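## Task

r1 begins in the work room and r2 in the stock room. The connecting door is locked, but a service window stands open. Take the steel tube off the stock room's wall rack and set it so it rests on both arms of the work room's wall rack. Then release it and back the robots away from it. If either robot tips over or finishes leaning, the task counts as failed.

## Robot and tools

ROBOTS. Two identical Hello Robot Stretch 4 units, r1 and r2, each with one arm. Each has an omni-wheel base, a lift sliding up a mast, a telescoping arm that reaches forward, a three-joint wrist (yaw, pitch, roll) and a two-finger gripper. Each is about 1.6 m tall, and its base rim lies within 0.23 m of its base origin. Cameras per robot: r1_head_camera, r1_head_left_camera, r1_head_right_camera, r1_wrist_camera, and the same four names with r2.

FRAMES. Each robot reports in its own base frame: origin on the floor below the base centre, x forward, y left, z up. hand_pose is the point between the open fingertips (link pinch) in that frame; its printed position may be a little off. base_odometry is measured from the base frame at the start of the scene and only counts wheel rotation, so slips look like travel. Heading is positive to the left, range -3.142 to 3.142. Neither robot knows where the other is except through images, lidar_m and wrist_depth_mm.

execute_actions. Argument "actions" is a list holding one action, or empty (an empty list just returns state and pictures). The action is an object keyed "r1" and/or "r2"; each robot gets its own entry. Inside, give "base", "joints" or both, optionally with "pace" and "contact_limits"; or give only {"end_of_arm": "enable_torque"} to re-power wrist or gripper motors that shut off. All motions in one action start at once.
- "base" holds exactly one relative move, counted from where the base last reported itself: {"translate_m": d} straight, forward positive, -2 to 2 m; {"strafe_m": d} sideways, left positive, -2 to 2 m; {"rotate_rad": d} turn in place, counter-clockwise (left) positive, -3.2 to 3.2 rad.
- "joints" holds absolute targets by name: lift_m 0 to 1.2 m; arm_m 0 to 0.55 m; wrist_yaw_rad -1.134 to 4.276 (0 points forward, positive turns left, 3.14 tucked back, above 3.4 the arm may block it); wrist_pitch_rad -1.117 to 4.259 (0 level, 1.57 pointing down); wrist_roll_rad -1.117 to 4.259 (0 keeps fingers at equal height, positive turns clockwise viewed from behind the gripper); gripper_m -0.038 to 0.141 m, the fingertip gap (negative means fingers squeeze each other). Joint targets outside range are clipped and reported; other bad values or unknown keys reject the whole call and nothing moves.
- "pace": "slow", "default", "fast" or "max" (base up to 0.1/0.3/0.4/0.6 m/s and 1/2/3/4 rad/s; slower when the lift is above 0.2 m).
- "contact_limits": {"arm_m": value}, 0 (gentlest) to 0.75 (firmest), default 0.5; how hard the arm may push before halting.
- "cameras": list of camera names, ["all"] or null for all, [] for none.
One action lasts at most 15 s. A joint or robot you omit may keep pushing toward an earlier target. If a result reports a stop, later calls in the same reply are skipped.

wait(seconds 0 to 10): commands nothing, returns state and images. zoom_image(camera, region [x0, y0, x1, y1] in pixels, top-left origin, at most 504x504): enlarges part of that camera's latest full image. read_manual(section "licences") only returns licence texts. finished_scene(scene) ends the numbered scene permanently and says whether the goal was met; the goal must hold at that moment.

RESULT LINES. base_status and joint_status tell how each motion ended: "done" (for the base: wheels turned the commanded amount, slip included), "off_target" (stopped short, may still push), "contact_stop_at_<key>" (hit something; that part goes slack, a slack lift can sag, slack wheels can roll), "limit_stop_at_<name>" (built-in limit), "limit_stop_at_tilt" (leaning over 6 degrees; lift, arm and wheels stop obeying until upright), "limit_stop_at_own_body" (would hit itself, often with wrist tilted up and rolled), "torque_fault" (wrist or gripper motor went limp; send enable_torque), "time_out". on_its_own lists what the call did not command; "held at" there is the target, not the position. lidar_m: 12 distances in metres in 30-degree sectors, first straight ahead then counter-clockwise (4th left, 7th behind, 10th right); "-" means nothing seen or closer than 0.25 m; it sees from about 0.15 m up and sees the other robot. wrist_depth_mm: 7x7 grid of depths, 100 to 2000 mm, from the top left. turned_by_wheels vs turned_by_imu differing by over about 0.1 rad signals a bump or slip. base_tilt in degrees, forward and right positive, with a fixed bias up to about 1.5. motor_effort in percent of maximum, peak in brackets; a firm grip shows as a gripper_m effort change, and a load in a level gripper pushes wrist_pitch effort away from 0. Readings cannot confirm a grip by themselves.

HANDLING. To grasp, command gripper_m below the object's width. At scene start, lift_m 0.4 with wrist_yaw_rad 0 unfolds the wrist. Fingertips jammed on a surface: raise the lift.

AVOID. Robots pressing or hitting each other (a base already touching the other robot presses hard with any further drive); no state line reports robot contact. When both carry the tube, their travel can differ by about 3 cm per metre, which strains the hands and can tip a robot. Turning or driving with over 1 kg held and arm_m above 0.2, especially fast, can topple a robot; so can steady pushing or pulling with a high gripper or a high contact limit. A level gripper holding over about 2 kg faults the wrist. Avoid drops, slams and hard pushes. Loose objects may be nudged briefly now and then. Faster robot motion is rewarded.

Each tool is called by a JSON object that holds its "api" and its "payload", one argument or row to a line.

## Session

{"api": "execute_actions", "payload": {
  "actions": []
}}

Scene clock: 0.00 s.
r1.base_odometry: x=+0.000 y=+0.000 heading=+0.000 (m, m, rad; r1's odometry frame)
r1.turned_by_wheels: +0.000 (rad since the last result)
r1.turned_by_imu: +0.000 (rad since the last result)
r1.base_tilt: forward=+0.8 right=-0.4 (deg)
r1.lidar_m: 2.20 2.25 1.42 1.35 1.39 1.98 2.49 2.56 2.98 2.51 2.88 2.39
r1.base_status: not commanded
r1.joint_positions: lift_m=+0.162 arm_m=+0.001 wrist_yaw_rad=+3.060 wrist_pitch_rad=+0.014 wrist_roll_rad=+0.004 gripper_m=+0.057
r1.joint_status: not commanded
r1.motor_effort: lift_m=+18 arm_m=+0 wrist_yaw_rad=+0 wrist_pitch_rad=-5 wrist_roll_rad=+0 gripper_m=-2 wheel_0=+0 wheel_1=+1 wheel_2=+0 (%)
r1.hand_pose: x=-0.1086 y=+0.1106 z=+0.3365 quat_wxyz=(+0.041, -0.007, +0.002, +0.999) (m; r1's base frame)
r1.wrist_depth_mm: - 143 - - - - 1863 / - 143 - - - - 1808 / 106 139 229 - - - 1808 / 120 143 - - - - 1808 / - - - - - - 1756 / 1397 1430 215 1464 215 1499 1537 / 904 917 866 878 842 842 960
r2.base_odometry: x=+0.000 y=+0.000 heading=+0.000 (m, m, rad; r2's odometry frame)
r2.turned_by_wheels: +0.000 (rad since the last result)
r2.turned_by_imu: +0.000 (rad since the last result)
r2.base_tilt: forward=+0.3 right=-0.9 (deg)
r2.lidar_m: 2.02 2.31 2.69 2.50 3.19 2.70 2.68 1.72 1.31 1.30 1.66 2.01
r2.base_status: not commanded
r2.joint_positions: lift_m=+0.183 arm_m=-0.001 wrist_yaw_rad=+3.044 wrist_pitch_rad=-0.009 wrist_roll_rad=+0.004 gripper_m=+0.057
r2.joint_status: not commanded
r2.motor_effort: lift_m=+20 arm_m=+0 wrist_yaw_rad=+0 wrist_pitch_rad=-6 wrist_roll_rad=+2 gripper_m=-2 wheel_0=+0 wheel_1=+0 wheel_2=+0 (%)
r2.hand_pose: x=-0.1085 y=+0.1152 z=+0.3643 quat_wxyz=(+0.049, +0.005, +0.002, +0.999) (m; r2's base frame)
r2.wrist_depth_mm: 139 142 - - - - - / - 142 - - - - - / 108 142 - - - - - / 126 145 - - - - - / 1921 - - - - - - / 1397 1464 212 1537 1281 1576 1576 / 960 904 931 144 917 1008 1060
pictures: r1_head_camera, r1_head_left_camera, r1_head_right_camera, r1_wrist_camera, r2_head_camera, r2_head_left_camera, r2_head_right_camera, r2_wrist_camera
Images, in order (width x height): r1_head_camera 420x560, r1_head_left_camera 420x672, r1_head_right_camera 420x672, r1_wrist_camera 616x392, r2_head_camera 420x560, r2_head_left_camera 420x672, r2_head_right_camera 420x672, r2_wrist_camera 616x392.

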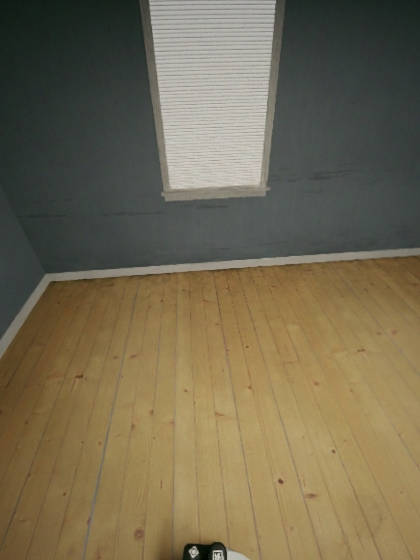

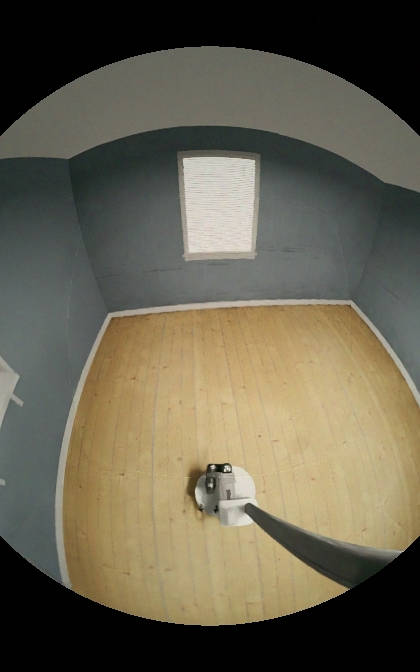

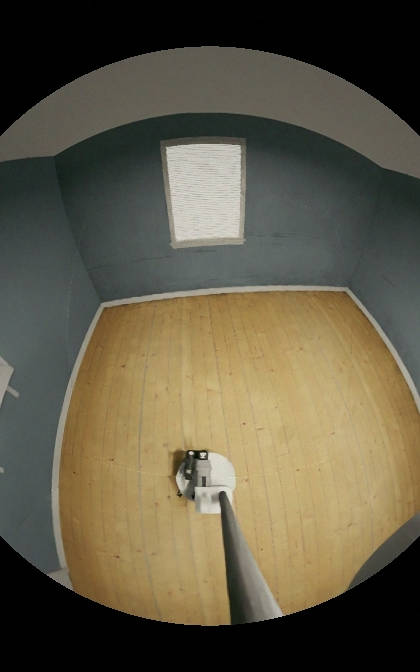

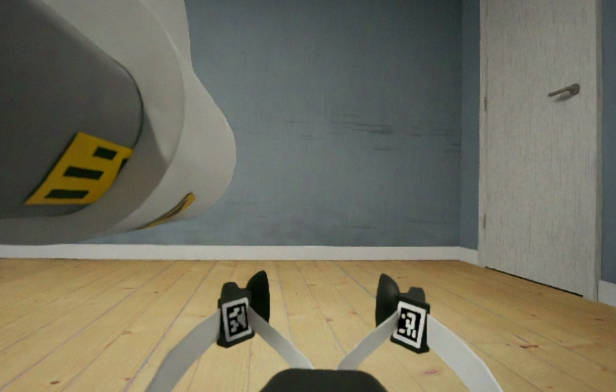

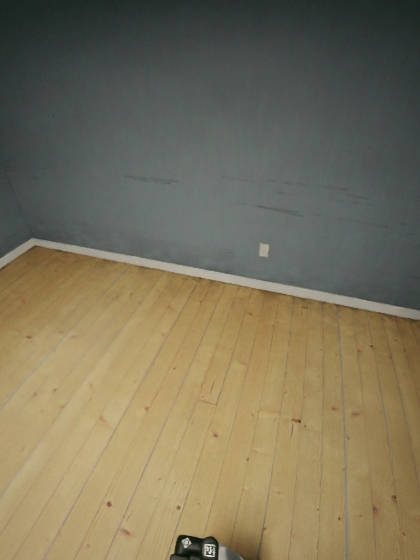

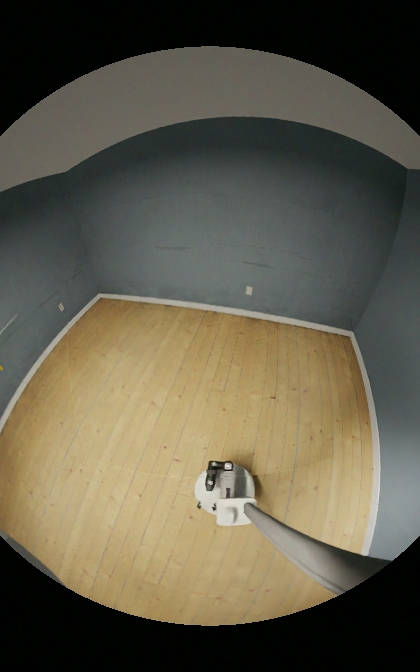

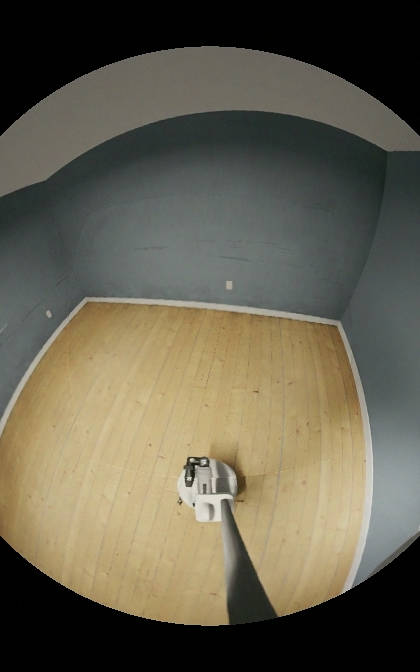

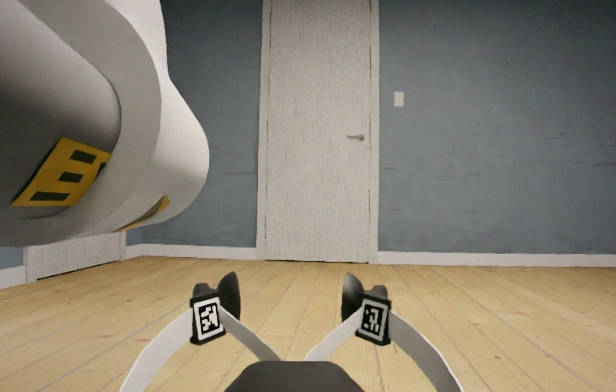

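{"api": "execute_actions", "payload": {
  "actions": [
    {"r1":{"base":{"rotate_rad":1.63},"joints":{"lift_m":0.6,"wrist_yaw_rad":0}},"r2":{"base":{"rotate_rad":1.33},"joints":{"lift_m":0.6,"wrist_yaw_rad":0}}}
  ],
  "cameras": ["r1_head_camera","r2_head_camera","r1_wrist_camera","r2_wrist_camera"]
}}

Scene clock: 4.93 s.
r1.base_odometry: x=+0.000 y=+0.000 heading=+1.629 (m, m, rad; r1's odometry frame)
r1.turned_by_wheels: +1.629 (rad since the last result)
r1.turned_by_imu: +1.617 (rad since the last result)
r1.base_tilt: forward=+0.8 right=-0.3 (deg)
r1.lidar_m: 1.34 1.40 2.04 2.49 2.60 2.93 2.82 2.92 2.33 2.22 2.10 1.40
r1.base_status: done
r1.joint_positions: lift_m=+0.600 arm_m=+0.001 wrist_yaw_rad=+0.000 wrist_pitch_rad=+0.014 wrist_roll_rad=+0.004 gripper_m=+0.057
r1.joint_status: all done
r1.motor_effort: lift_m=+22(28) arm_m=+0(0) wrist_yaw_rad=-2(7) wrist_pitch_rad=-5(5) wrist_roll_rad=+1(2) gripper_m=-3(1) wheel_0=-4(9) wheel_1=-3(6) wheel_2=-2(11) (%)
r1.hand_pose: x=+0.4603 y=-0.0873 z=+0.7738 quat_wxyz=(+1.000, +0.002, +0.007, +0.000) (m; r1's base frame)
r1.wrist_depth_mm: 1308 1281 - - - 1281 1281 / 1281 1308 - - - 1255 1281 / 1281 1308 - - - 1255 1229 / 1308 1308 1281 1281 1255 1281 1255 / 1281 1281 1308 1281 1281 1281 1255 / 1308 1308 216 1255 215 1255 1255 / 1308 1308 1308 1281 1255 1255 1255
r2.base_odometry: x=+0.000 y=+0.000 heading=+1.330 (m, m, rad; r2's odometry frame)
r2.turned_by_wheels: +1.330 (rad since the last result)
r2.turned_by_imu: +1.349 (rad since the last result)
r2.base_tilt: forward=+0.3 right=-0.9 (deg)
r2.lidar_m: 2.52 2.79 2.80 2.68 2.08 1.39 1.33 1.52 2.07 2.02 2.10 2.90
r2.base_status: done
r2.joint_positions: lift_m=+0.600 arm_m=-0.001 wrist_yaw_rad=+0.000 wrist_pitch_rad=-0.009 wrist_roll_rad=+0.004 gripper_m=+0.057
r2.joint_status: all done
r2.motor_effort: lift_m=+24(23) arm_m=-1(1) wrist_yaw_rad=-1(10) wrist_pitch_rad=-7(7) wrist_roll_rad=+1(1) gripper_m=-2(3) wheel_0=+1(6) wheel_1=+1(4) wheel_2=+1(6) (%)
r2.hand_pose: x=+0.4586 y=-0.0873 z=+0.7805 quat_wxyz=(+1.000, +0.002, -0.005, +0.000) (m; r2's base frame)
r2.wrist_depth_mm: - - - - - - - / - - - - - - - / - - - - - - - / - - - - - - - / - - - - - - - / - - 211 - - - - / 1921 1808 1808 144 1808 - -
pictures: r1_head_camera, r1_wrist_camera, r2_head_camera, r2_wrist_camera
camera_calibration (this result's frames):
r1_wrist_camera: T_world_to_cam=[[0.0316103, -0.999227, 0.0233561, -0.118048], [-0.000610547, -0.0233871, -0.999726, 0.830265], [0.9995, 0.0315874, -0.00134935, -0.232303], [0, 0, 0, 1]] pos_world=[0.236426, -0.0912013, 0.832481]
r2_wrist_camera: T_world_to_cam=[[-0.0502993, -0.998719, 0.00546276, -0.0800192], [0.0517461, -0.00806839, -0.998628, 0.827976], [0.997393, -0.0499476, 0.0520856, -0.279026], [0, 0, 0, 1]] pos_world=[0.231429, -0.087173, 0.84181]
Images, in order (width x height): r1_head_camera 420x560, r1_wrist_camera 616x392, r2_head_camera 420x560, r2_wrist_camera 616x392.

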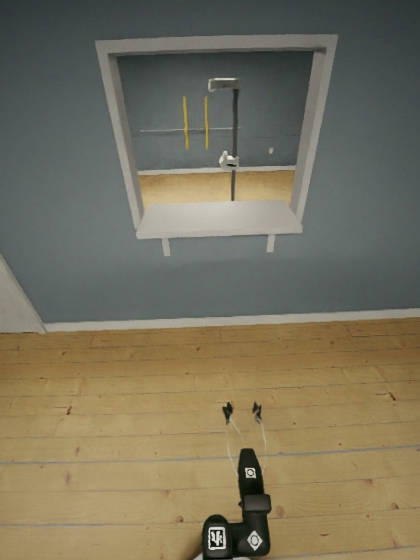

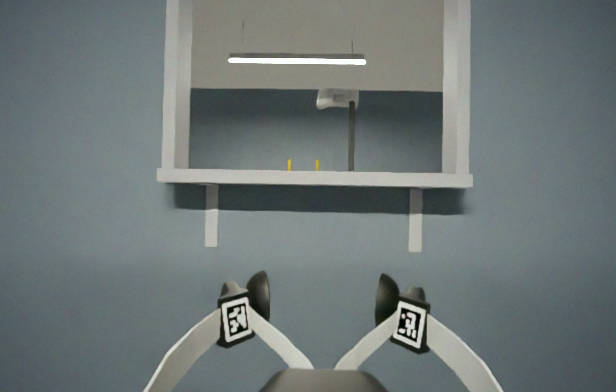

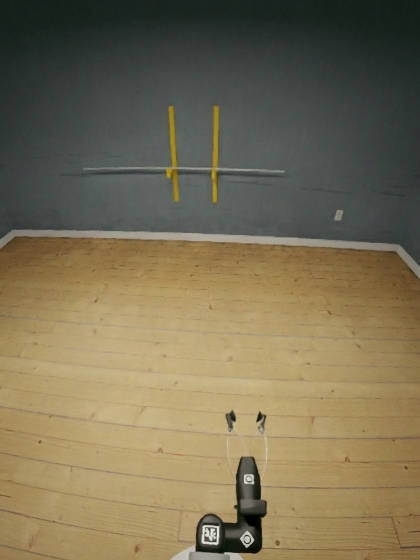

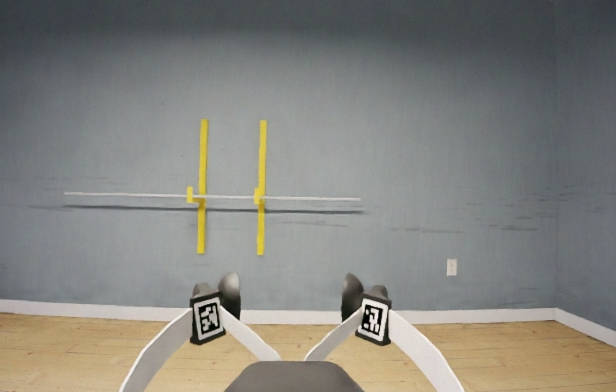

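{"api": "execute_actions", "payload": {
  "actions": [
    {"r1":{"base":{"rotate_rad":3.14},"joints":{"lift_m":0.75}},"r2":{"base":{"translate_m":1.5},"joints":{"lift_m":0.75},"pace":"fast"}}
  ],
  "cameras": ["r1_head_camera","r2_head_camera","r2_head_left_camera","r1_wrist_camera","r2_wrist_camera"]
}}

Scene clock: 20.87 s.
r1.base_odometry: x=+0.000 y=+0.000 heading=-1.514 (m, m, rad; r1's odometry frame)
r1.turned_by_wheels: +3.139 (rad since the last result)
r1.turned_by_imu: +3.117 (rad since the last result)
r1.base_tilt: forward=+0.9 right=-0.3 (deg)
r1.lidar_m: 2.48 2.92 2.31 2.21 2.11 1.40 1.37 1.56 2.05 2.50 2.59 2.91
r1.base_status: done
r1.joint_positions: lift_m=+0.750 arm_m=+0.001 wrist_yaw_rad=+0.000 wrist_pitch_rad=+0.014 wrist_roll_rad=+0.004 gripper_m=+0.057
r1.joint_status: all done
r1.motor_effort: lift_m=+21(22) arm_m=+0(0) wrist_yaw_rad=+0(1) wrist_pitch_rad=-6(5) wrist_roll_rad=+1(0) gripper_m=-4(4) wheel_0=-4(7) wheel_1=-2(8) wheel_2=-1(12) (%)
r1.hand_pose: x=+0.4603 y=-0.0874 z=+0.9239 quat_wxyz=(+1.000, +0.002, +0.007, +0.000) (m; r1's base frame)
r1.wrist_depth_mm: - - - - - - - / - - - - - - - / - - - - - - - / - - - - - - - / - - - - - - - / - - 214 - 215 - - / - - - - - - -
r2.base_odometry: x=+0.357 y=+1.457 heading=+1.330 (m, m, rad; r2's odometry frame)
r2.turned_by_wheels: +0.000 (rad since the last result)
r2.turned_by_imu: +0.005 (rad since the last result)
r2.base_tilt: forward=+0.3 right=-0.9 (deg)
r2.lidar_m: 1.00 1.12 1.76 2.71 2.82 3.07 2.98 2.87 2.11 2.02 1.86 1.22
r2.base_status: done
r2.joint_positions: lift_m=+0.750 arm_m=-0.001 wrist_yaw_rad=+0.000 wrist_pitch_rad=-0.009 wrist_roll_rad=+0.004 gripper_m=+0.057
r2.joint_status: all done
r2.motor_effort: lift_m=+23(25) arm_m=-1(0) wrist_yaw_rad=+0(1) wrist_pitch_rad=-6(6) wrist_roll_rad=+1(0) gripper_m=-2(3) wheel_0=-1(6) wheel_1=-2(6) wheel_2=+1(11) (%)
r2.hand_pose: x=+0.4585 y=-0.0874 z=+0.9306 quat_wxyz=(+1.000, +0.002, -0.005, +0.000) (m; r2's base frame)
r2.wrist_depth_mm: 1098 1098 1118 1098 1138 1138 1160 / 1098 1098 1118 1118 1138 1118 1138 / 1098 1098 1118 1138 1138 1160 1160 / 1098 1098 1118 1138 1118 1138 1138 / 1078 1098 1098 1118 1098 1118 1138 / 1098 1078 212 1118 1118 1118 1138 / 1060 1098 1098 144 1098 1138 1138
pictures: r1_head_camera, r1_wrist_camera, r2_head_camera, r2_head_left_camera, r2_wrist_camera
camera_calibration (this result's frames):
r1_wrist_camera: T_world_to_cam=[[0.0315257, -0.99923, 0.0233559, -0.121539], [-0.000579179, -0.0233858, -0.999726, 0.980289], [0.999503, 0.0315036, -0.00131599, -0.232145], [0, 0, 0, 1]] pos_world=[0.236429, -0.0912068, 0.982554]
r2_wrist_camera: T_world_to_cam=[[-0.050518, -0.998708, 0.00546288, -0.0808018], [0.0517443, -0.00807984, -0.998628, 0.977819], [0.997382, -0.050166, 0.0520856, -0.286839], [0, 0, 0, 1]] pos_world=[0.23141, -0.0871864, 0.991859]
Images, in order (width x height): r1_head_camera 420x560, r1_wrist_camera 616x392, r2_head_camera 420x560, r2_head_left_camera 420x672, r2_wrist_camera 616x392.

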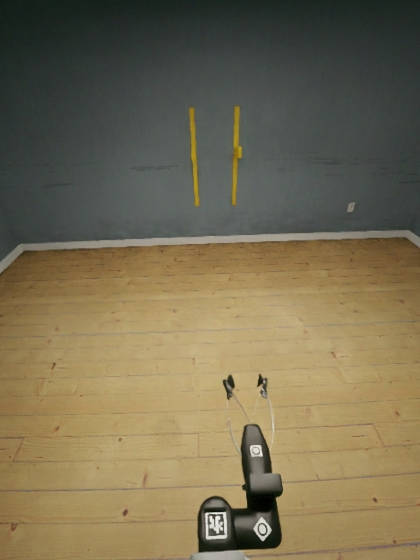

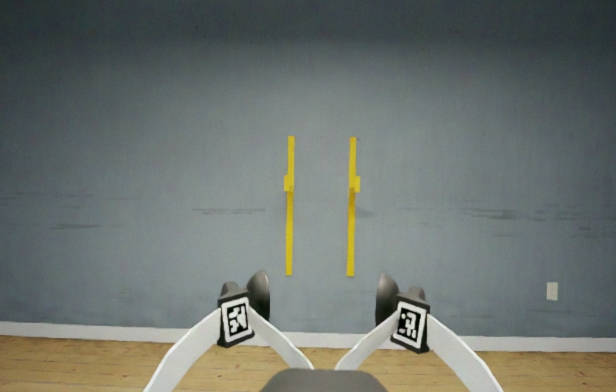

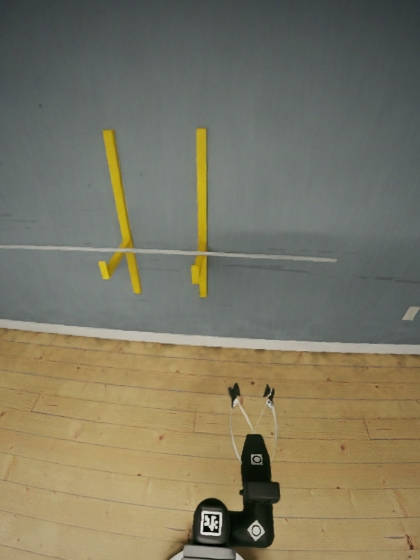

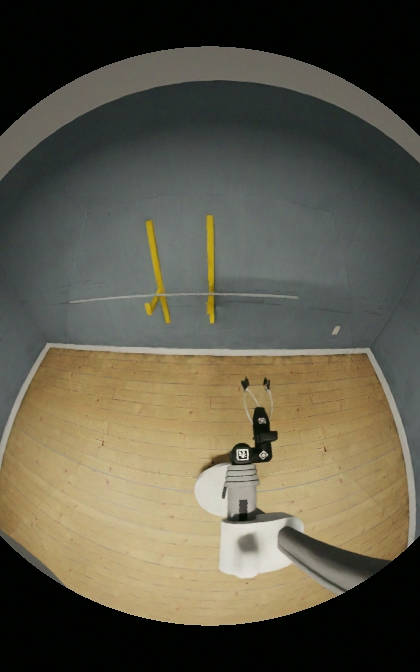

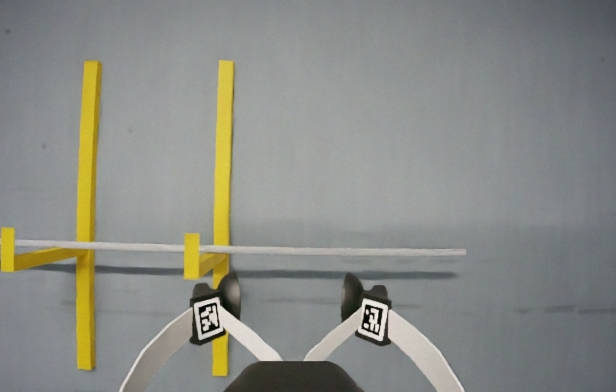

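{"api": "execute_actions", "payload": {
  "actions": [
    {"r1":{"base":{"rotate_rad":1.585},"joints":{"wrist_roll_rad":1.57,"gripper_m":0.1,"lift_m":0.95}},"r2":{"base":{"strafe_m":0.48},"joints":{"lift_m":0.715,"wrist_roll_rad":1.57,"gripper_m":0.1,"arm_m":0.15},"pace":"fast"}}
  ],
  "cameras": ["r2_head_camera","r2_head_left_camera","r2_head_right_camera","r2_wrist_camera"]
}}

Scene clock: 31.07 s.
r1.base_odometry: x=+0.000 y=+0.000 heading=+0.070 (m, m, rad; r1's odometry frame)
r1.turned_by_wheels: +1.584 (rad since the last result)
r1.turned_by_imu: +1.572 (rad since the last result)
r1.base_tilt: forward=+0.8 right=-0.4 (deg)
r1.lidar_m: 2.22 2.09 1.38 1.34 1.55 2.13 2.49 2.63 2.93 2.49 2.94 2.32
r1.base_status: done
r1.joint_positions: lift_m=+0.950 arm_m=+0.001 wrist_yaw_rad=+0.000 wrist_pitch_rad=+0.014 wrist_roll_rad=+1.570 gripper_m=+0.100
r1.joint_status: all done
r1.motor_effort: lift_m=+22(27) arm_m=+0(0) wrist_yaw_rad=+0(1) wrist_pitch_rad=-5(5) wrist_roll_rad=+1(6) gripper_m=-1(7) wheel_0=-4(12) wheel_1=-4(11) wheel_2=-2(11) (%)
r1.hand_pose: x=+0.4603 y=-0.0874 z=+1.1238 quat_wxyz=(+0.707, +0.707, +0.005, -0.005) (m; r1's base frame)
r1.wrist_depth_mm: 1863 - - - - - 1808 / 1863 - - - - - 1756 / 1863 - - - - - 1808 / 1863 - - - - - 1756 / 1921 - - - - - 1756 / 1921 - 204 - - - 1756 / 1983 - - 162 - 1983 1756
r2.base_odometry: x=-0.109 y=+1.571 heading=+1.330 (m, m, rad; r2's odometry frame)
r2.turned_by_wheels: +0.000 (rad since the last result)
r2.turned_by_imu: +0.001 (rad since the last result)
r2.base_tilt: forward=+0.3 right=-0.9 (deg)
r2.lidar_m: 1.00 1.25 1.91 2.21 2.29 3.09 2.98 3.08 2.60 2.51 1.87 1.05
r2.base_status: done
r2.joint_positions: lift_m=+0.715 arm_m=+0.149 wrist_yaw_rad=+0.000 wrist_pitch_rad=-0.009 wrist_roll_rad=+1.570 gripper_m=+0.100
r2.joint_status: all done
r2.motor_effort: lift_m=+16(21) arm_m=+6(5) wrist_yaw_rad=-1(0) wrist_pitch_rad=-6(7) wrist_roll_rad=+3(7) gripper_m=+0(1) wheel_0=+1(11) wheel_1=-2(8) wheel_2=+1(0) (%)
r2.hand_pose: x=+0.6085 y=-0.0874 z=+0.8962 quat_wxyz=(+0.707, +0.707, -0.003, +0.003) (m; r2's base frame)
r2.wrist_depth_mm: 946 946 960 991 991 1008 1025 / 946 946 960 976 991 991 1008 / 917 946 931 976 991 1008 1025 / 946 960 946 991 1008 1008 1025 / 931 946 960 960 976 1008 1008 / 931 917 960 946 218 991 1008 / 931 946 960 145 976 991 991
pictures: r2_head_camera, r2_head_left_camera, r2_head_right_camera, r2_wrist_camera
camera_calibration (this result's frames):
r2_wrist_camera: T_world_to_cam=[[-0.0412998, -0.010545, -0.999091, 0.907979], [0.0424612, 0.999022, -0.0122995, 0.145427], [0.998244, -0.0429305, -0.0408116, -0.35123], [0, 0, 0, 1]] pos_world=[0.381938, -0.150789, 0.894608]
Images, in order (width x height): r2_head_camera 420x560, r2_head_left_camera 420x672, r2_head_right_camera 420x672, r2_wrist_camera 616x392.

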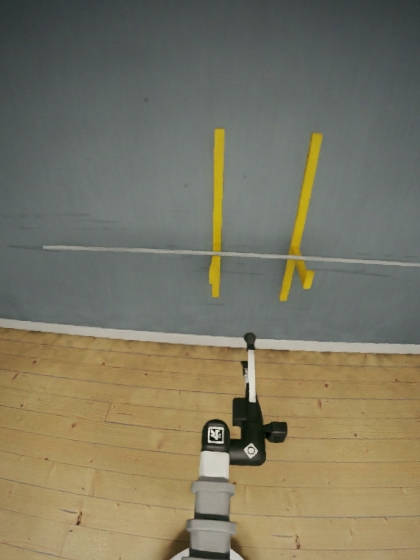

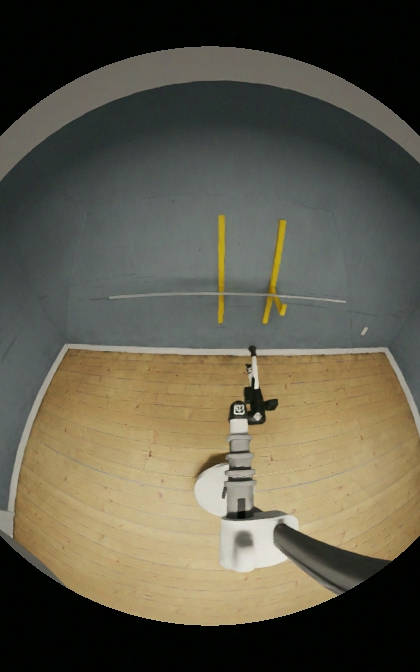

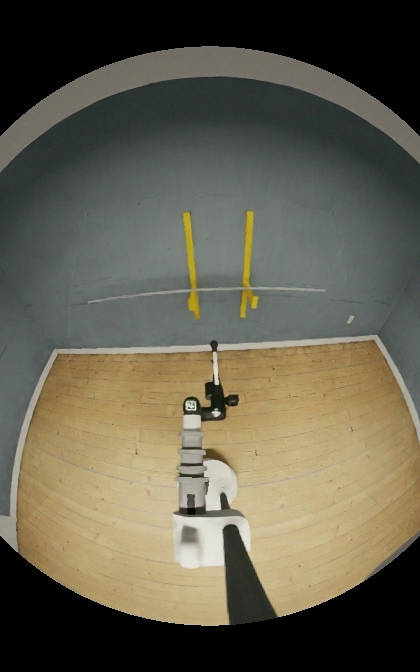

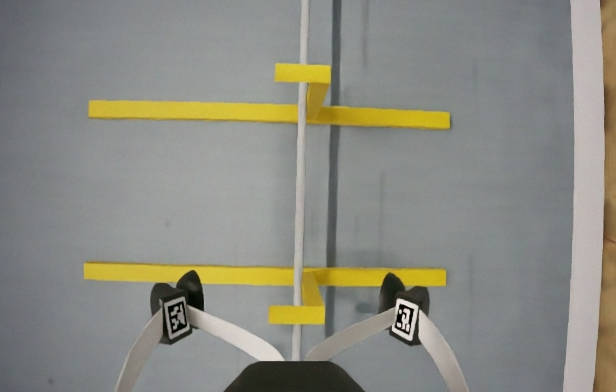

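{"api": "execute_actions", "payload": {
  "actions": [
    {"r1":{"base":{"translate_m":-0.8}},"r2":{"base":{"translate_m":0.5},"joints":{"lift_m":0.705}}}
  ],
  "cameras": ["r2_head_camera","r2_wrist_camera"]
}}

Scene clock: 38.77 s.
r1.base_odometry: x=-0.798 y=-0.055 heading=+0.069 (m, m, rad; r1's odometry frame)
r1.turned_by_wheels: -0.001 (rad since the last result)
r1.turned_by_imu: -0.002 (rad since the last result)
r1.base_tilt: forward=+0.8 right=-0.2 (deg)
r1.lidar_m: 3.01 2.09 1.43 1.50 1.56 1.74 1.69 1.76 2.45 2.53 2.64 3.17
r1.base_status: done
r1.joint_positions: lift_m=+0.950 arm_m=+0.001 wrist_yaw_rad=+0.000 wrist_pitch_rad=+0.014 wrist_roll_rad=+1.570 gripper_m=+0.100
r1.joint_status: not commanded
r1.motor_effort: lift_m=+21(22) arm_m=-1(0) wrist_yaw_rad=+2(0) wrist_pitch_rad=-5(5) wrist_roll_rad=+1(2) gripper_m=+0(3) wheel_0=-4(6) wheel_1=-3(9) wheel_2=+0(12) (%)
r1.hand_pose: x=+0.4603 y=-0.0874 z=+1.1238 quat_wxyz=(+0.707, +0.707, +0.005, -0.005) (m; r1's base frame)
r1.wrist_depth_mm: 1921 - - - - - 1863 / 1921 - - - - - 1756 / 1921 - - - - - 1808 / 1921 - - - - - 1756 / 1921 - - - - - 1756 / 1921 - 203 - - - 1756 / 1921 - - 162 - - 1756
r2.base_odometry: x=+0.010 y=+2.057 heading=+1.330 (m, m, rad; r2's odometry frame)
r2.turned_by_wheels: +0.000 (rad since the last result)
r2.turned_by_imu: +0.002 (rad since the last result)
r2.base_tilt: forward=+0.4 right=-0.9 (deg)
r2.lidar_m: 0.50 0.71 1.00 2.22 2.31 3.15 3.53 3.55 2.60 2.50 1.00 0.61
r2.base_status: done
r2.joint_positions: lift_m=+0.705 arm_m=+0.149 wrist_yaw_rad=+0.000 wrist_pitch_rad=-0.009 wrist_roll_rad=+1.570 gripper_m=+0.100
r2.joint_status: all done
r2.motor_effort: lift_m=+15(17) arm_m=+5(5) wrist_yaw_rad=-1(1) wrist_pitch_rad=-6(6) wrist_roll_rad=+2(2) gripper_m=-1(1) wheel_0=+1(5) wheel_1=+0(5) wheel_2=+0(8) (%)
r2.hand_pose: x=+0.6085 y=-0.0874 z=+0.8862 quat_wxyz=(+0.707, +0.707, -0.003, +0.003) (m; r2's base frame)
r2.wrist_depth_mm: 445 439 449 436 445 452 459 / 449 452 462 469 473 477 488 / 449 455 462 466 473 484 484 / 445 452 459 462 477 477 488 / 452 452 459 462 477 477 484 / 445 452 459 466 219 477 484 / 421 424 430 145 442 449 455
pictures: r2_head_camera, r2_wrist_camera
camera_calibration (this result's frames):
r2_wrist_camera: T_world_to_cam=[[-0.0413006, -0.0105389, -0.999091, 0.898033], [0.0425298, 0.99902, -0.0122963, 0.145279], [0.998241, -0.0429989, -0.0408119, -0.351655], [0, 0, 0, 1]] pos_world=[0.381947, -0.150793, 0.884652]
Images, in order (width x height): r2_head_camera 420x560, r2_wrist_camera 616x392.

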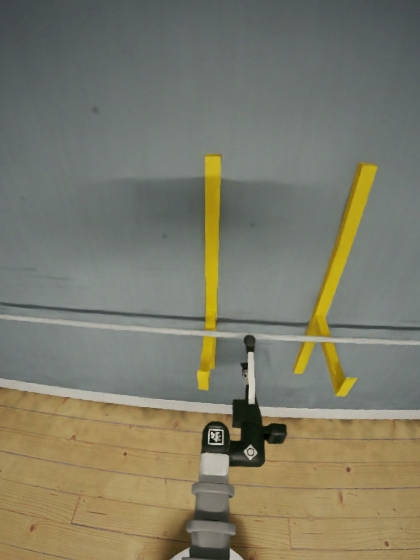

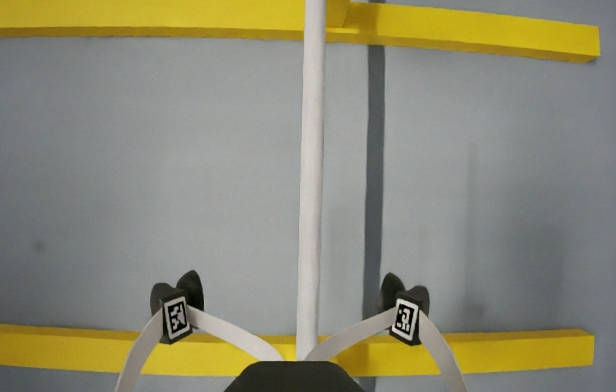

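{"api": "execute_actions", "payload": {
  "actions": [
    {"r1":{"base":{"strafe_m":0.8}},"r2":{"joints":{"lift_m":0.689,"arm_m":0.24,"gripper_m":0.05}}}
  ],
  "cameras": ["r2_head_camera","r2_wrist_camera"]
}}

Scene clock: 44.50 s.
r1.base_odometry: x=-0.853 y=+0.743 heading=+0.069 (m, m, rad; r1's odometry frame)
r1.turned_by_wheels: +0.000 (rad since the last result)
r1.turned_by_imu: -0.001 (rad since the last result)
r1.base_tilt: forward=+0.7 right=-0.4 (deg)
r1.lidar_m: 2.56 0.78 0.69 0.69 0.73 0.95 1.66 1.77 2.43 3.41 3.76 3.15
r1.base_status: done
r1.joint_positions: lift_m=+0.950 arm_m=+0.001 wrist_yaw_rad=+0.000 wrist_pitch_rad=+0.014 wrist_roll_rad=+1.570 gripper_m=+0.100
r1.joint_status: not commanded
r1.motor_effort: lift_m=+21(21) arm_m=-1(0) wrist_yaw_rad=+1(1) wrist_pitch_rad=-5(5) wrist_roll_rad=+2(2) gripper_m=+0(1) wheel_0=-2(12) wheel_1=+1(16) wheel_2=+0(0) (%)
r1.hand_pose: x=+0.4603 y=-0.0874 z=+1.1238 quat_wxyz=(+0.707, +0.707, +0.005, -0.005) (m; r1's base frame)
r1.wrist_depth_mm: 1921 - - - - - 1863 / 1863 - - - - - 1708 / 1921 - - - - - 1756 / 1863 - - - - - 1808 / 1863 - - - - - 1756 / 1921 - 204 - - - 1756 / 1756 1808 1921 162 1921 1808 1756
r2.base_odometry: x=+0.010 y=+2.057 heading=+1.330 (m, m, rad; r2's odometry frame)
r2.turned_by_wheels: +0.000 (rad since the last result)
r2.turned_by_imu: +0.000 (rad since the last result)
r2.base_tilt: forward=+0.3 right=-0.9 (deg)
r2.lidar_m: 0.48 0.72 1.01 2.21 2.31 3.16 3.53 3.54 2.62 2.50 0.96 0.60
r2.base_status: not commanded
r2.joint_positions: lift_m=+0.689 arm_m=+0.239 wrist_yaw_rad=+0.000 wrist_pitch_rad=-0.009 wrist_roll_rad=+1.570 gripper_m=+0.050
r2.joint_status: all done
r2.motor_effort: lift_m=+15(15) arm_m=+5(4) wrist_yaw_rad=-1(0) wrist_pitch_rad=-7(6) wrist_roll_rad=+1(1) gripper_m=-2(2) wheel_0=+1(1) wheel_1=+0(0) wheel_2=+0(0) (%)
r2.hand_pose: x=+0.6985 y=-0.0874 z=+0.8703 quat_wxyz=(+0.707, +0.707, -0.003, +0.003) (m; r2's base frame)
r2.wrist_depth_mm: 362 364 370 373 382 387 389 / 362 366 368 373 379 387 389 / 359 366 370 373 382 384 389 / 364 364 370 373 382 387 392 / 362 364 368 375 382 384 394 / 359 366 212 375 379 384 392 / 357 347 362 145 357 382 382
pictures: r2_head_camera, r2_wrist_camera
camera_calibration (this result's frames):
r2_wrist_camera: T_world_to_cam=[[-0.0412992, -0.0104809, -0.999092, 0.88579], [0.0424818, 0.999022, -0.0122362, 0.141224], [0.998243, -0.0429486, -0.0408135, -0.442125], [0, 0, 0, 1]] pos_world=[0.471931, -0.15079, 0.868669]
Images, in order (width x height): r2_head_camera 420x560, r2_wrist_camera 616x392.

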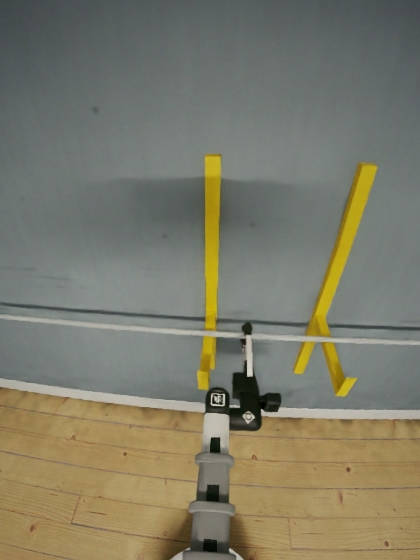

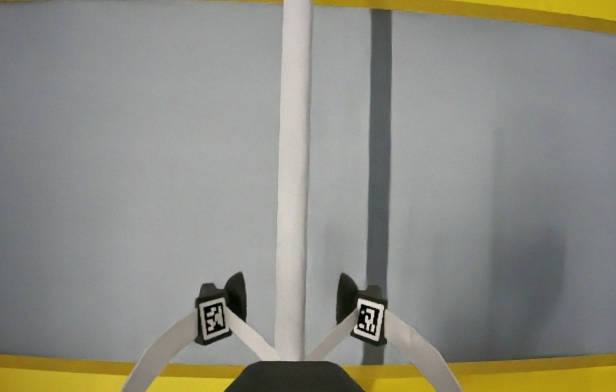

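{"api": "execute_actions", "payload": {
  "actions": [
    {"r2":{"joints":{"arm_m":0.247,"gripper_m":-0.03}}}
  ],
  "cameras": ["r2_head_camera","r2_wrist_camera"]
}}

{"api": "execute_actions", "payload": {
  "actions": [
    {"r2":{"joints":{"lift_m":0.73},"pace":"slow"}}
  ],
  "cameras": ["r2_head_camera","r2_wrist_camera"]
}}

Scene clock: 49.63 s.
r1.base_odometry: x=-0.853 y=+0.743 heading=+0.069 (m, m, rad; r1's odometry frame)
r1.turned_by_wheels: +0.000 (rad since the last result)
r1.turned_by_imu: -0.002 (rad since the last result)
r1.base_tilt: forward=+0.8 right=-0.3 (deg)
r1.lidar_m: 2.56 0.78 0.71 0.68 0.73 0.95 1.67 1.76 2.43 3.41 3.76 3.14
r1.base_status: not commanded
r1.joint_positions: lift_m=+0.950 arm_m=+0.001 wrist_yaw_rad=+0.000 wrist_pitch_rad=+0.014 wrist_roll_rad=+1.570 gripper_m=+0.100
r1.joint_status: not commanded
r1.motor_effort: lift_m=+21(21) arm_m=+0(0) wrist_yaw_rad=+1(1) wrist_pitch_rad=-5(5) wrist_roll_rad=+2(0) gripper_m=-1(2) wheel_0=-2(2) wheel_1=+1(1) wheel_2=+0(0) (%)
r1.hand_pose: x=+0.4603 y=-0.0874 z=+1.1238 quat_wxyz=(+0.707, +0.707, +0.005, -0.005) (m; r1's base frame)
r1.wrist_depth_mm: 1921 - - - - - 1863 / 1863 - - - - - 1756 / 1863 - - - - - 1756 / 1921 - - - - - 1756 / 1921 - - - - - 1756 / 1863 - 204 - - - 1756 / 1808 1808 1921 162 1863 1808 1756
r2.base_odometry: x=+0.010 y=+2.057 heading=+1.330 (m, m, rad; r2's odometry frame)
r2.turned_by_wheels: +0.000 (rad since the last result)
r2.turned_by_imu: +0.000 (rad since the last result)
r2.base_tilt: forward=+0.4 right=-0.9 (deg)
r2.lidar_m: 0.49 0.73 1.02 2.20 2.32 3.17 3.53 3.54 2.60 2.51 0.90 0.60
r2.base_status: not commanded
r2.joint_positions: lift_m=+0.689 arm_m=+0.246 wrist_yaw_rad=+0.001 wrist_pitch_rad=-0.009 wrist_roll_rad=+1.570 gripper_m=-0.029
r2.joint_status: all done
r2.motor_effort: lift_m=+15(15) arm_m=+3(6) wrist_yaw_rad=-2(4) wrist_pitch_rad=-7(6) wrist_roll_rad=+2(1) gripper_m=-22(21) wheel_0=+1(1) wheel_1=+0(0) wheel_2=+0(1) (%)
r2.hand_pose: x=+0.7057 y=-0.0872 z=+0.8703 quat_wxyz=(+0.707, +0.707, -0.003, +0.004) (m; r2's base frame)
r2.wrist_depth_mm: 353 357 364 368 373 377 384 / 353 357 364 366 375 379 382 / 353 359 362 366 373 377 387 / 355 355 364 368 375 377 382 / 353 357 362 366 370 379 382 / 355 357 198 200 373 379 382 / 351 330 347 155 355 377 382
pictures: r2_head_camera, r2_wrist_camera
camera_calibration (this result's frames):
r2_wrist_camera: T_world_to_cam=[[-0.041247, -0.0104562, -0.999094, 0.886073], [0.0418787, 0.999048, -0.0121846, 0.141124], [0.998271, -0.0423434, -0.0407699, -0.449376], [0, 0, 0, 1]] pos_world=[0.479237, -0.150753, 0.868669]
Images, in order (width x height): r2_head_camera 420x560, r2_wrist_camera 616x392.

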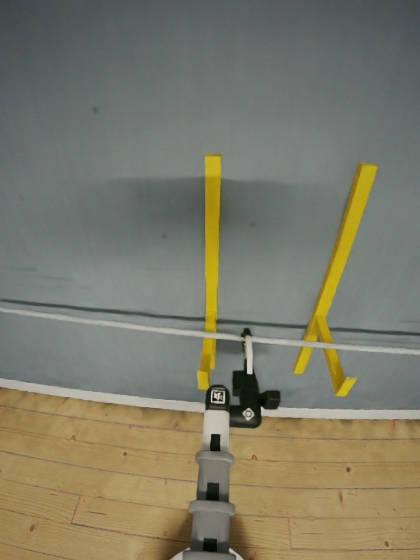

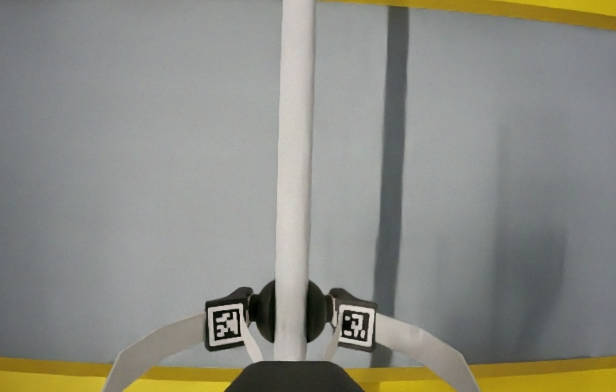

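Scene clock: 50.83 s.
r1.base_odometry: x=-0.853 y=+0.743 heading=+0.069 (m, m, rad; r1's odometry frame)
r1.turned_by_wheels: +0.000 (rad since the last result)
r1.turned_by_imu: +0.000 (rad since the last result)
r1.base_tilt: forward=+0.9 right=-0.5 (deg)
r1.lidar_m: 2.55 0.78 0.71 0.68 0.74 0.97 1.68 1.77 2.45 3.39 3.76 3.15
r1.base_status: not commanded
r1.joint_positions: lift_m=+0.950 arm_m=+0.001 wrist_yaw_rad=+0.000 wrist_pitch_rad=+0.014 wrist_roll_rad=+1.570 gripper_m=+0.100
r1.joint_status: not commanded
r1.motor_effort: lift_m=+21(21) arm_m=+0(0) wrist_yaw_rad=+1(1) wrist_pitch_rad=-5(6) wrist_roll_rad=+1(1) gripper_m=-3(1) wheel_0=-2(2) wheel_1=+1(0) wheel_2=+0(0) (%)
r1.hand_pose: x=+0.4603 y=-0.0874 z=+1.1238 quat_wxyz=(+0.707, +0.707, +0.005, -0.005) (m; r1's base frame)
r1.wrist_depth_mm: 1921 - - - - - 1863 / 1921 - - - - - 1808 / 1863 - - - - - 1808 / 1921 - - - - - 1756 / 1921 - - - - - 1756 / 1921 - 203 - - - 1808 / 1808 1808 1863 162 1921 1808 1756
r2.base_odometry: x=+0.010 y=+2.057 heading=+1.330 (m, m, rad; r2's odometry frame)
r2.turned_by_wheels: +0.000 (rad since the last result)
r2.turned_by_imu: +0.000 (rad since the last result)
r2.base_tilt: forward=+0.3 right=-0.9 (deg)
r2.lidar_m: 0.51 0.69 0.94 2.21 2.32 3.17 3.52 3.54 2.59 2.50 0.98 0.60
r2.base_status: not commanded
r2.joint_positions: lift_m=+0.729 arm_m=+0.246 wrist_yaw_rad=+0.000 wrist_pitch_rad=+0.001 wrist_roll_rad=+1.568 gripper_m=-0.029
r2.joint_status: all done
r2.on_its_own: wrist_pitch_rad is at rest, and its effort (-36) is outside its rest range (-23 to +23)
r2.motor_effort: lift_m=+28(29) arm_m=+4(4) wrist_yaw_rad=-1(2) wrist_pitch_rad=-36(40) wrist_roll_rad=+7(7) gripper_m=-20(21) wheel_0=+1(1) wheel_1=+0(0) wheel_2=-1(0) (%)
r2.hand_pose: x=+0.7057 y=-0.0874 z=+0.9073 quat_wxyz=(+0.708, +0.706, +0.000, +0.000) (m; r2's base frame)
r2.wrist_depth_mm: 349 357 362 368 377 382 389 / 351 357 364 368 375 382 389 / 349 355 362 370 375 382 389 / 349 357 362 368 375 384 389 / 349 355 362 366 373 382 389 / 349 355 207 202 370 384 389 / 349 336 347 147 357 368 387
pictures: r2_head_camera, r2_wrist_camera
camera_calibration (this result's frames):
r2_wrist_camera: T_world_to_cam=[[-0.051434, -0.0125353, -0.998598, 0.929614], [0.0424638, 0.998989, -0.0147273, 0.143672], [0.997773, -0.0431617, -0.0508497, -0.438401], [0, 0, 0, 1]] pos_world=[0.479137, -0.150796, 0.908133]
Images, in order (width x height): r2_head_camera 420x560, r2_wrist_camera 616x392.

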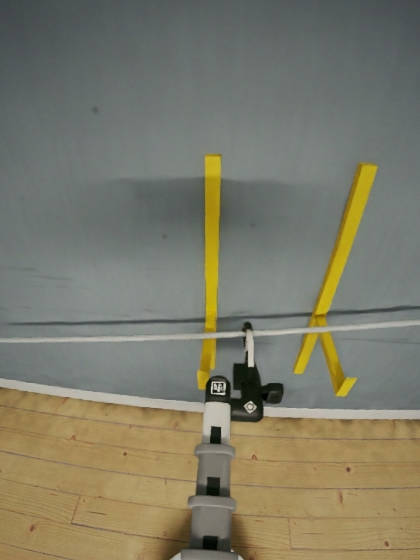

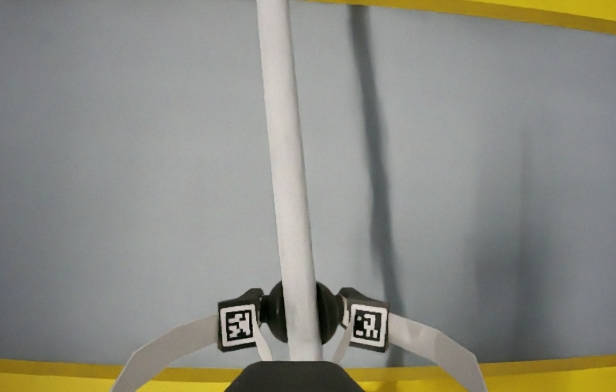

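{"api": "execute_actions", "payload": {
  "actions": [
    {"r2":{"joints":{"lift_m":0.85,"gripper_m":-0.038,"wrist_roll_rad":1.65},"pace":"slow"}}
  ],
  "cameras": ["r2_head_right_camera","r2_wrist_camera"]
}}

Scene clock: 60.50 s.
r1.base_odometry: x=-0.853 y=+0.743 heading=+0.069 (m, m, rad; r1's odometry frame)
r1.turned_by_wheels: +0.000 (rad since the last result)
r1.turned_by_imu: -0.004 (rad since the last result)
r1.base_tilt: forward=+0.8 right=-0.2 (deg)
r1.lidar_m: 2.56 0.79 0.72 0.69 0.73 0.95 1.67 1.76 2.45 3.41 3.78 3.14
r1.base_status: not commanded
r1.joint_positions: lift_m=+0.950 arm_m=+0.001 wrist_yaw_rad=+0.000 wrist_pitch_rad=+0.014 wrist_roll_rad=+1.570 gripper_m=+0.100
r1.joint_status: not commanded
r1.motor_effort: lift_m=+21(21) arm_m=+0(0) wrist_yaw_rad=+0(0) wrist_pitch_rad=-5(5) wrist_roll_rad=+1(0) gripper_m=-1(0) wheel_0=-2(2) wheel_1=+1(1) wheel_2=+0(0) (%)
r1.hand_pose: x=+0.4603 y=-0.0874 z=+1.1238 quat_wxyz=(+0.707, +0.707, +0.005, -0.005) (m; r1's base frame)
r1.wrist_depth_mm: 1921 - - - - - 1808 / 1921 - - - - - 1756 / 1921 - - - - - 1756 / 1921 - - - - - 1756 / 1921 - - - - - 1808 / 1921 - 203 - - - 1808 / 1808 1863 1921 162 1921 1756 1756
r2.base_odometry: x=+0.010 y=+2.057 heading=+1.330 (m, m, rad; r2's odometry frame)
r2.turned_by_wheels: +0.000 (rad since the last result)
r2.turned_by_imu: +0.001 (rad since the last result)
r2.base_tilt: forward=+0.3 right=-0.9 (deg)
r2.lidar_m: 0.52 0.66 0.91 2.21 2.32 3.17 3.54 3.53 2.61 2.51 1.04 0.61
r2.base_status: not commanded
r2.joint_positions: lift_m=+0.849 arm_m=+0.246 wrist_yaw_rad=+0.000 wrist_pitch_rad=+0.001 wrist_roll_rad=+1.647 gripper_m=-0.037
r2.joint_status: all done
r2.on_its_own: wrist_pitch_rad is at rest, and its effort (-36) is outside its rest range (-23 to +23)
r2.motor_effort: lift_m=+28(27) arm_m=+4(4) wrist_yaw_rad=+0(0) wrist_pitch_rad=-36(35) wrist_roll_rad=+8(10) gripper_m=-21(22) wheel_0=+1(1) wheel_1=+0(0) wheel_2=+0(1) (%)
r2.hand_pose: x=+0.7057 y=-0.0874 z=+1.0273 quat_wxyz=(+0.679, +0.734, +0.000, +0.000) (m; r2's base frame)
r2.wrist_depth_mm: 351 357 364 370 379 384 392 / 351 355 362 370 375 387 389 / 349 357 364 370 377 384 389 / 353 355 362 364 375 382 392 / 349 355 362 366 375 382 389 / 349 355 195 201 373 384 389 / 351 351 359 154 345 351 359
pictures: r2_head_right_camera, r2_wrist_camera
camera_calibration (this result's frames):
r2_wrist_camera: T_world_to_cam=[[-0.0513724, 0.0670595, -0.996426, 1.05417], [0.0424535, 0.996988, 0.0649086, 0.0634378], [0.997777, -0.0389672, -0.0540645, -0.428636], [0, 0, 0, 1]] pos_world=[0.479145, -0.150641, 1.02311]
Images, in order (width x height): r2_head_right_camera 420x672, r2_wrist_camera 616x392.

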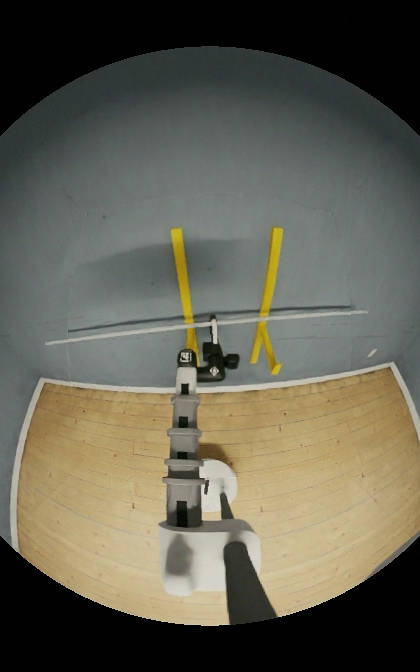

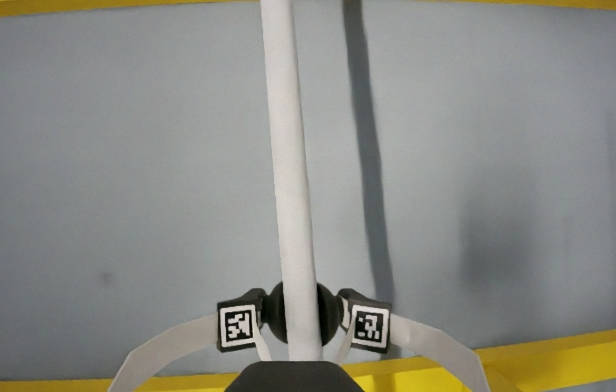

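{"api": "execute_actions", "payload": {
  "actions": [
    {"r2":{"base":{"translate_m":-1.5},"joints":{"arm_m":0.1,"lift_m":0.95,"wrist_roll_rad":1.68}}}
  ],
  "cameras": []
}}

{"api": "execute_actions", "payload": {
  "actions": [
    {"r2":{"base":{"rotate_rad":-0.5},"joints":{"wrist_yaw_rad":0.4},"pace":"slow"}}
  ],
  "cameras": ["r2_head_left_camera","r2_wrist_camera"]
}}

Scene clock: 70.00 s.
r1.base_odometry: x=-0.853 y=+0.743 heading=+0.069 (m, m, rad; r1's odometry frame)
r1.turned_by_wheels: +0.000 (rad since the last result)
r1.turned_by_imu: -0.004 (rad since the last result)
r1.base_tilt: forward=+0.8 right=-0.3 (deg)
r1.lidar_m: 2.56 0.78 0.71 0.69 0.71 0.94 1.67 1.76 2.44 3.41 3.77 3.17
r1.base_status: not commanded
r1.joint_positions: lift_m=+0.950 arm_m=+0.001 wrist_yaw_rad=+0.000 wrist_pitch_rad=+0.014 wrist_roll_rad=+1.570 gripper_m=+0.100
r1.joint_status: not commanded
r1.motor_effort: lift_m=+21(21) arm_m=+0(0) wrist_yaw_rad=+0(0) wrist_pitch_rad=-5(5) wrist_roll_rad=+1(1) gripper_m=-2(3) wheel_0=-2(2) wheel_1=+1(1) wheel_2=+0(0) (%)
r1.hand_pose: x=+0.4603 y=-0.0874 z=+1.1238 quat_wxyz=(+0.707, +0.707, +0.005, -0.005) (m; r1's base frame)
r1.wrist_depth_mm: 1921 - - - - - 1863 / 1863 - - - - - 1808 / 1921 - - - - - 1756 / 1863 - - - - - 1708 / 1921 - - - - - 1756 / 1921 - 204 - - - 1756 / 1808 1863 1921 162 1983 1808 1808
r2.base_odometry: x=-0.348 y=+0.600 heading=+1.330 (m, m, rad; r2's odometry frame)
r2.turned_by_wheels: +0.000 (rad since the last result)
r2.turned_by_imu: -0.003 (rad since the last result)
r2.base_tilt: forward=+0.3 right=-0.9 (deg)
r2.lidar_m: 0.50 0.53 0.73 2.22 2.30 2.03 1.96 1.91 2.60 2.50 0.74 0.53
r2.base_status: done
r2.joint_positions: lift_m=+0.949 arm_m=+0.101 wrist_yaw_rad=+0.000 wrist_pitch_rad=+0.001 wrist_roll_rad=+1.678 gripper_m=-0.037
r2.joint_status: all done
r2.on_its_own: wrist_pitch_rad is at rest, and its effort (-34) is outside its rest range (-23 to +23)
r2.motor_effort: lift_m=+27(30) arm_m=-5(6) wrist_yaw_rad=-1(1) wrist_pitch_rad=-34(37) wrist_roll_rad=+7(9) gripper_m=-20(22) wheel_0=-1(5) wheel_1=+2(5) wheel_2=-2(8) (%)
r2.hand_pose: x=+0.5603 y=-0.0874 z=+1.1274 quat_wxyz=(+0.668, +0.744, +0.000, +0.000) (m; r2's base frame)
r2.wrist_depth_mm: 1921 1983 1983 - - 1921 1366 / 1983 1983 1983 - - 1921 1464 / 1983 1983 1983 - - 1983 1464 / 1921 1983 1983 - - - 1464 / 1921 1921 - - - - 1464 / 1921 1983 194 201 - - 1537 / 1921 1921 1983 155 - 1808 1499
pictures: none
No camera images: the call's "cameras" was empty. Leave "cameras" out to get every camera's image.

Scene clock: 71.70 s.
r1.base_odometry: x=-0.853 y=+0.743 heading=+0.069 (m, m, rad; r1's odometry frame)
r1.turned_by_wheels: +0.000 (rad since the last result)
r1.turned_by_imu: -0.001 (rad since the last result)
r1.base_tilt: forward=+0.8 right=-0.6 (deg)
r1.lidar_m: 2.56 0.78 0.69 0.69 0.72 0.96 1.66 1.76 2.46 3.40 3.77 3.15
r1.base_status: not commanded
r1.joint_positions: lift_m=+0.950 arm_m=+0.001 wrist_yaw_rad=+0.000 wrist_pitch_rad=+0.014 wrist_roll_rad=+1.570 gripper_m=+0.100
r1.joint_status: not commanded
r1.motor_effort: lift_m=+21(21) arm_m=+0(0) wrist_yaw_rad=+1(0) wrist_pitch_rad=-5(6) wrist_roll_rad=+1(2) gripper_m=-2(1) wheel_0=-2(2) wheel_1=+1(1) wheel_2=+0(0) (%)
r1.hand_pose: x=+0.4603 y=-0.0874 z=+1.1238 quat_wxyz=(+0.707, +0.707, +0.005, -0.005) (m; r1's base frame)
r1.wrist_depth_mm: 1921 - - - - - 1863 / 1863 - - - - - 1756 / 1863 - - - - - 1808 / 1921 - - - - - 1756 / 1921 - - - - - 1808 / 1863 - 204 - - - 1756 / 1808 1863 1863 162 1921 1808 1756
r2.base_odometry: x=-0.348 y=+0.600 heading=+0.830 (m, m, rad; r2's odometry frame)
r2.turned_by_wheels: -0.500 (rad since the last result)
r2.turned_by_imu: -0.506 (rad since the last result)
r2.base_tilt: forward=+0.3 right=-0.9 (deg)
r2.lidar_m: 0.47 0.44 0.48 0.67 2.21 2.33 2.02 1.80 1.90 2.59 2.49 0.68
r2.base_status: done
r2.joint_positions: lift_m=+0.949 arm_m=+0.101 wrist_yaw_rad=+0.400 wrist_pitch_rad=+0.001 wrist_roll_rad=+1.678 gripper_m=-0.037
r2.joint_status: all done
r2.on_its_own: wrist_pitch_rad is at rest, and its effort (-35) is outside its rest range (-23 to +23)
r2.motor_effort: lift_m=+27(27) arm_m=-5(5) wrist_yaw_rad=-1(6) wrist_pitch_rad=-35(35) wrist_roll_rad=+6(6) gripper_m=-19(20) wheel_0=+3(7) wheel_1=+1(4) wheel_2=+1(5) (%)
r2.hand_pose: x=+0.5715 y=+0.0319 z=+1.1274 quat_wxyz=(+0.655, +0.729, +0.148, +0.133) (m; r2's base frame)
r2.wrist_depth_mm: - - - - - 1921 1366 / - - - - - 1921 1430 / - - - - - - 1430 / - - - - - - 1464 / 1921 1983 - - - - 1464 / 1983 1921 194 196 - - 1464 / 1863 1921 1983 148 - 1983 1537
pictures: r2_head_left_camera, r2_wrist_camera
camera_calibration (this result's frames):
r2_wrist_camera: T_world_to_cam=[[-0.0852867, 0.0699399, -0.993899, 1.15541], [-0.348235, 0.932529, 0.0955036, 0.134579], [0.933519, 0.354256, -0.0551768, -0.259261], [0, 0, 0, 1]] pos_world=[0.387431, -0.114463, 1.12121]
Images, in order (width x height): r2_head_left_camera 420x672, r2_wrist_camera 616x392.

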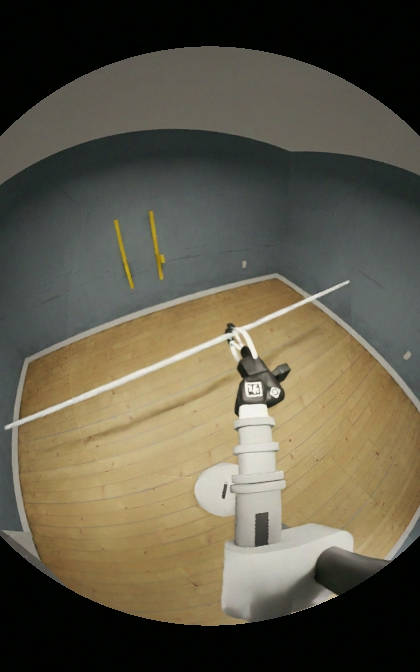

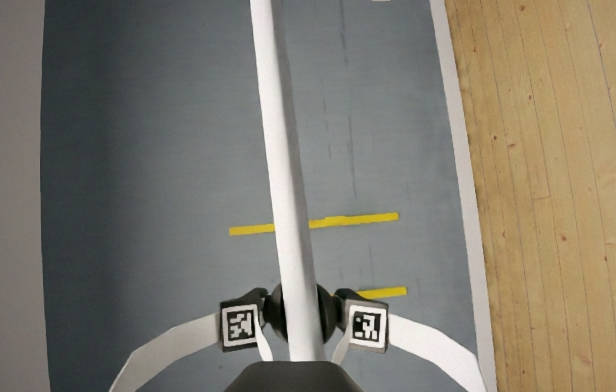

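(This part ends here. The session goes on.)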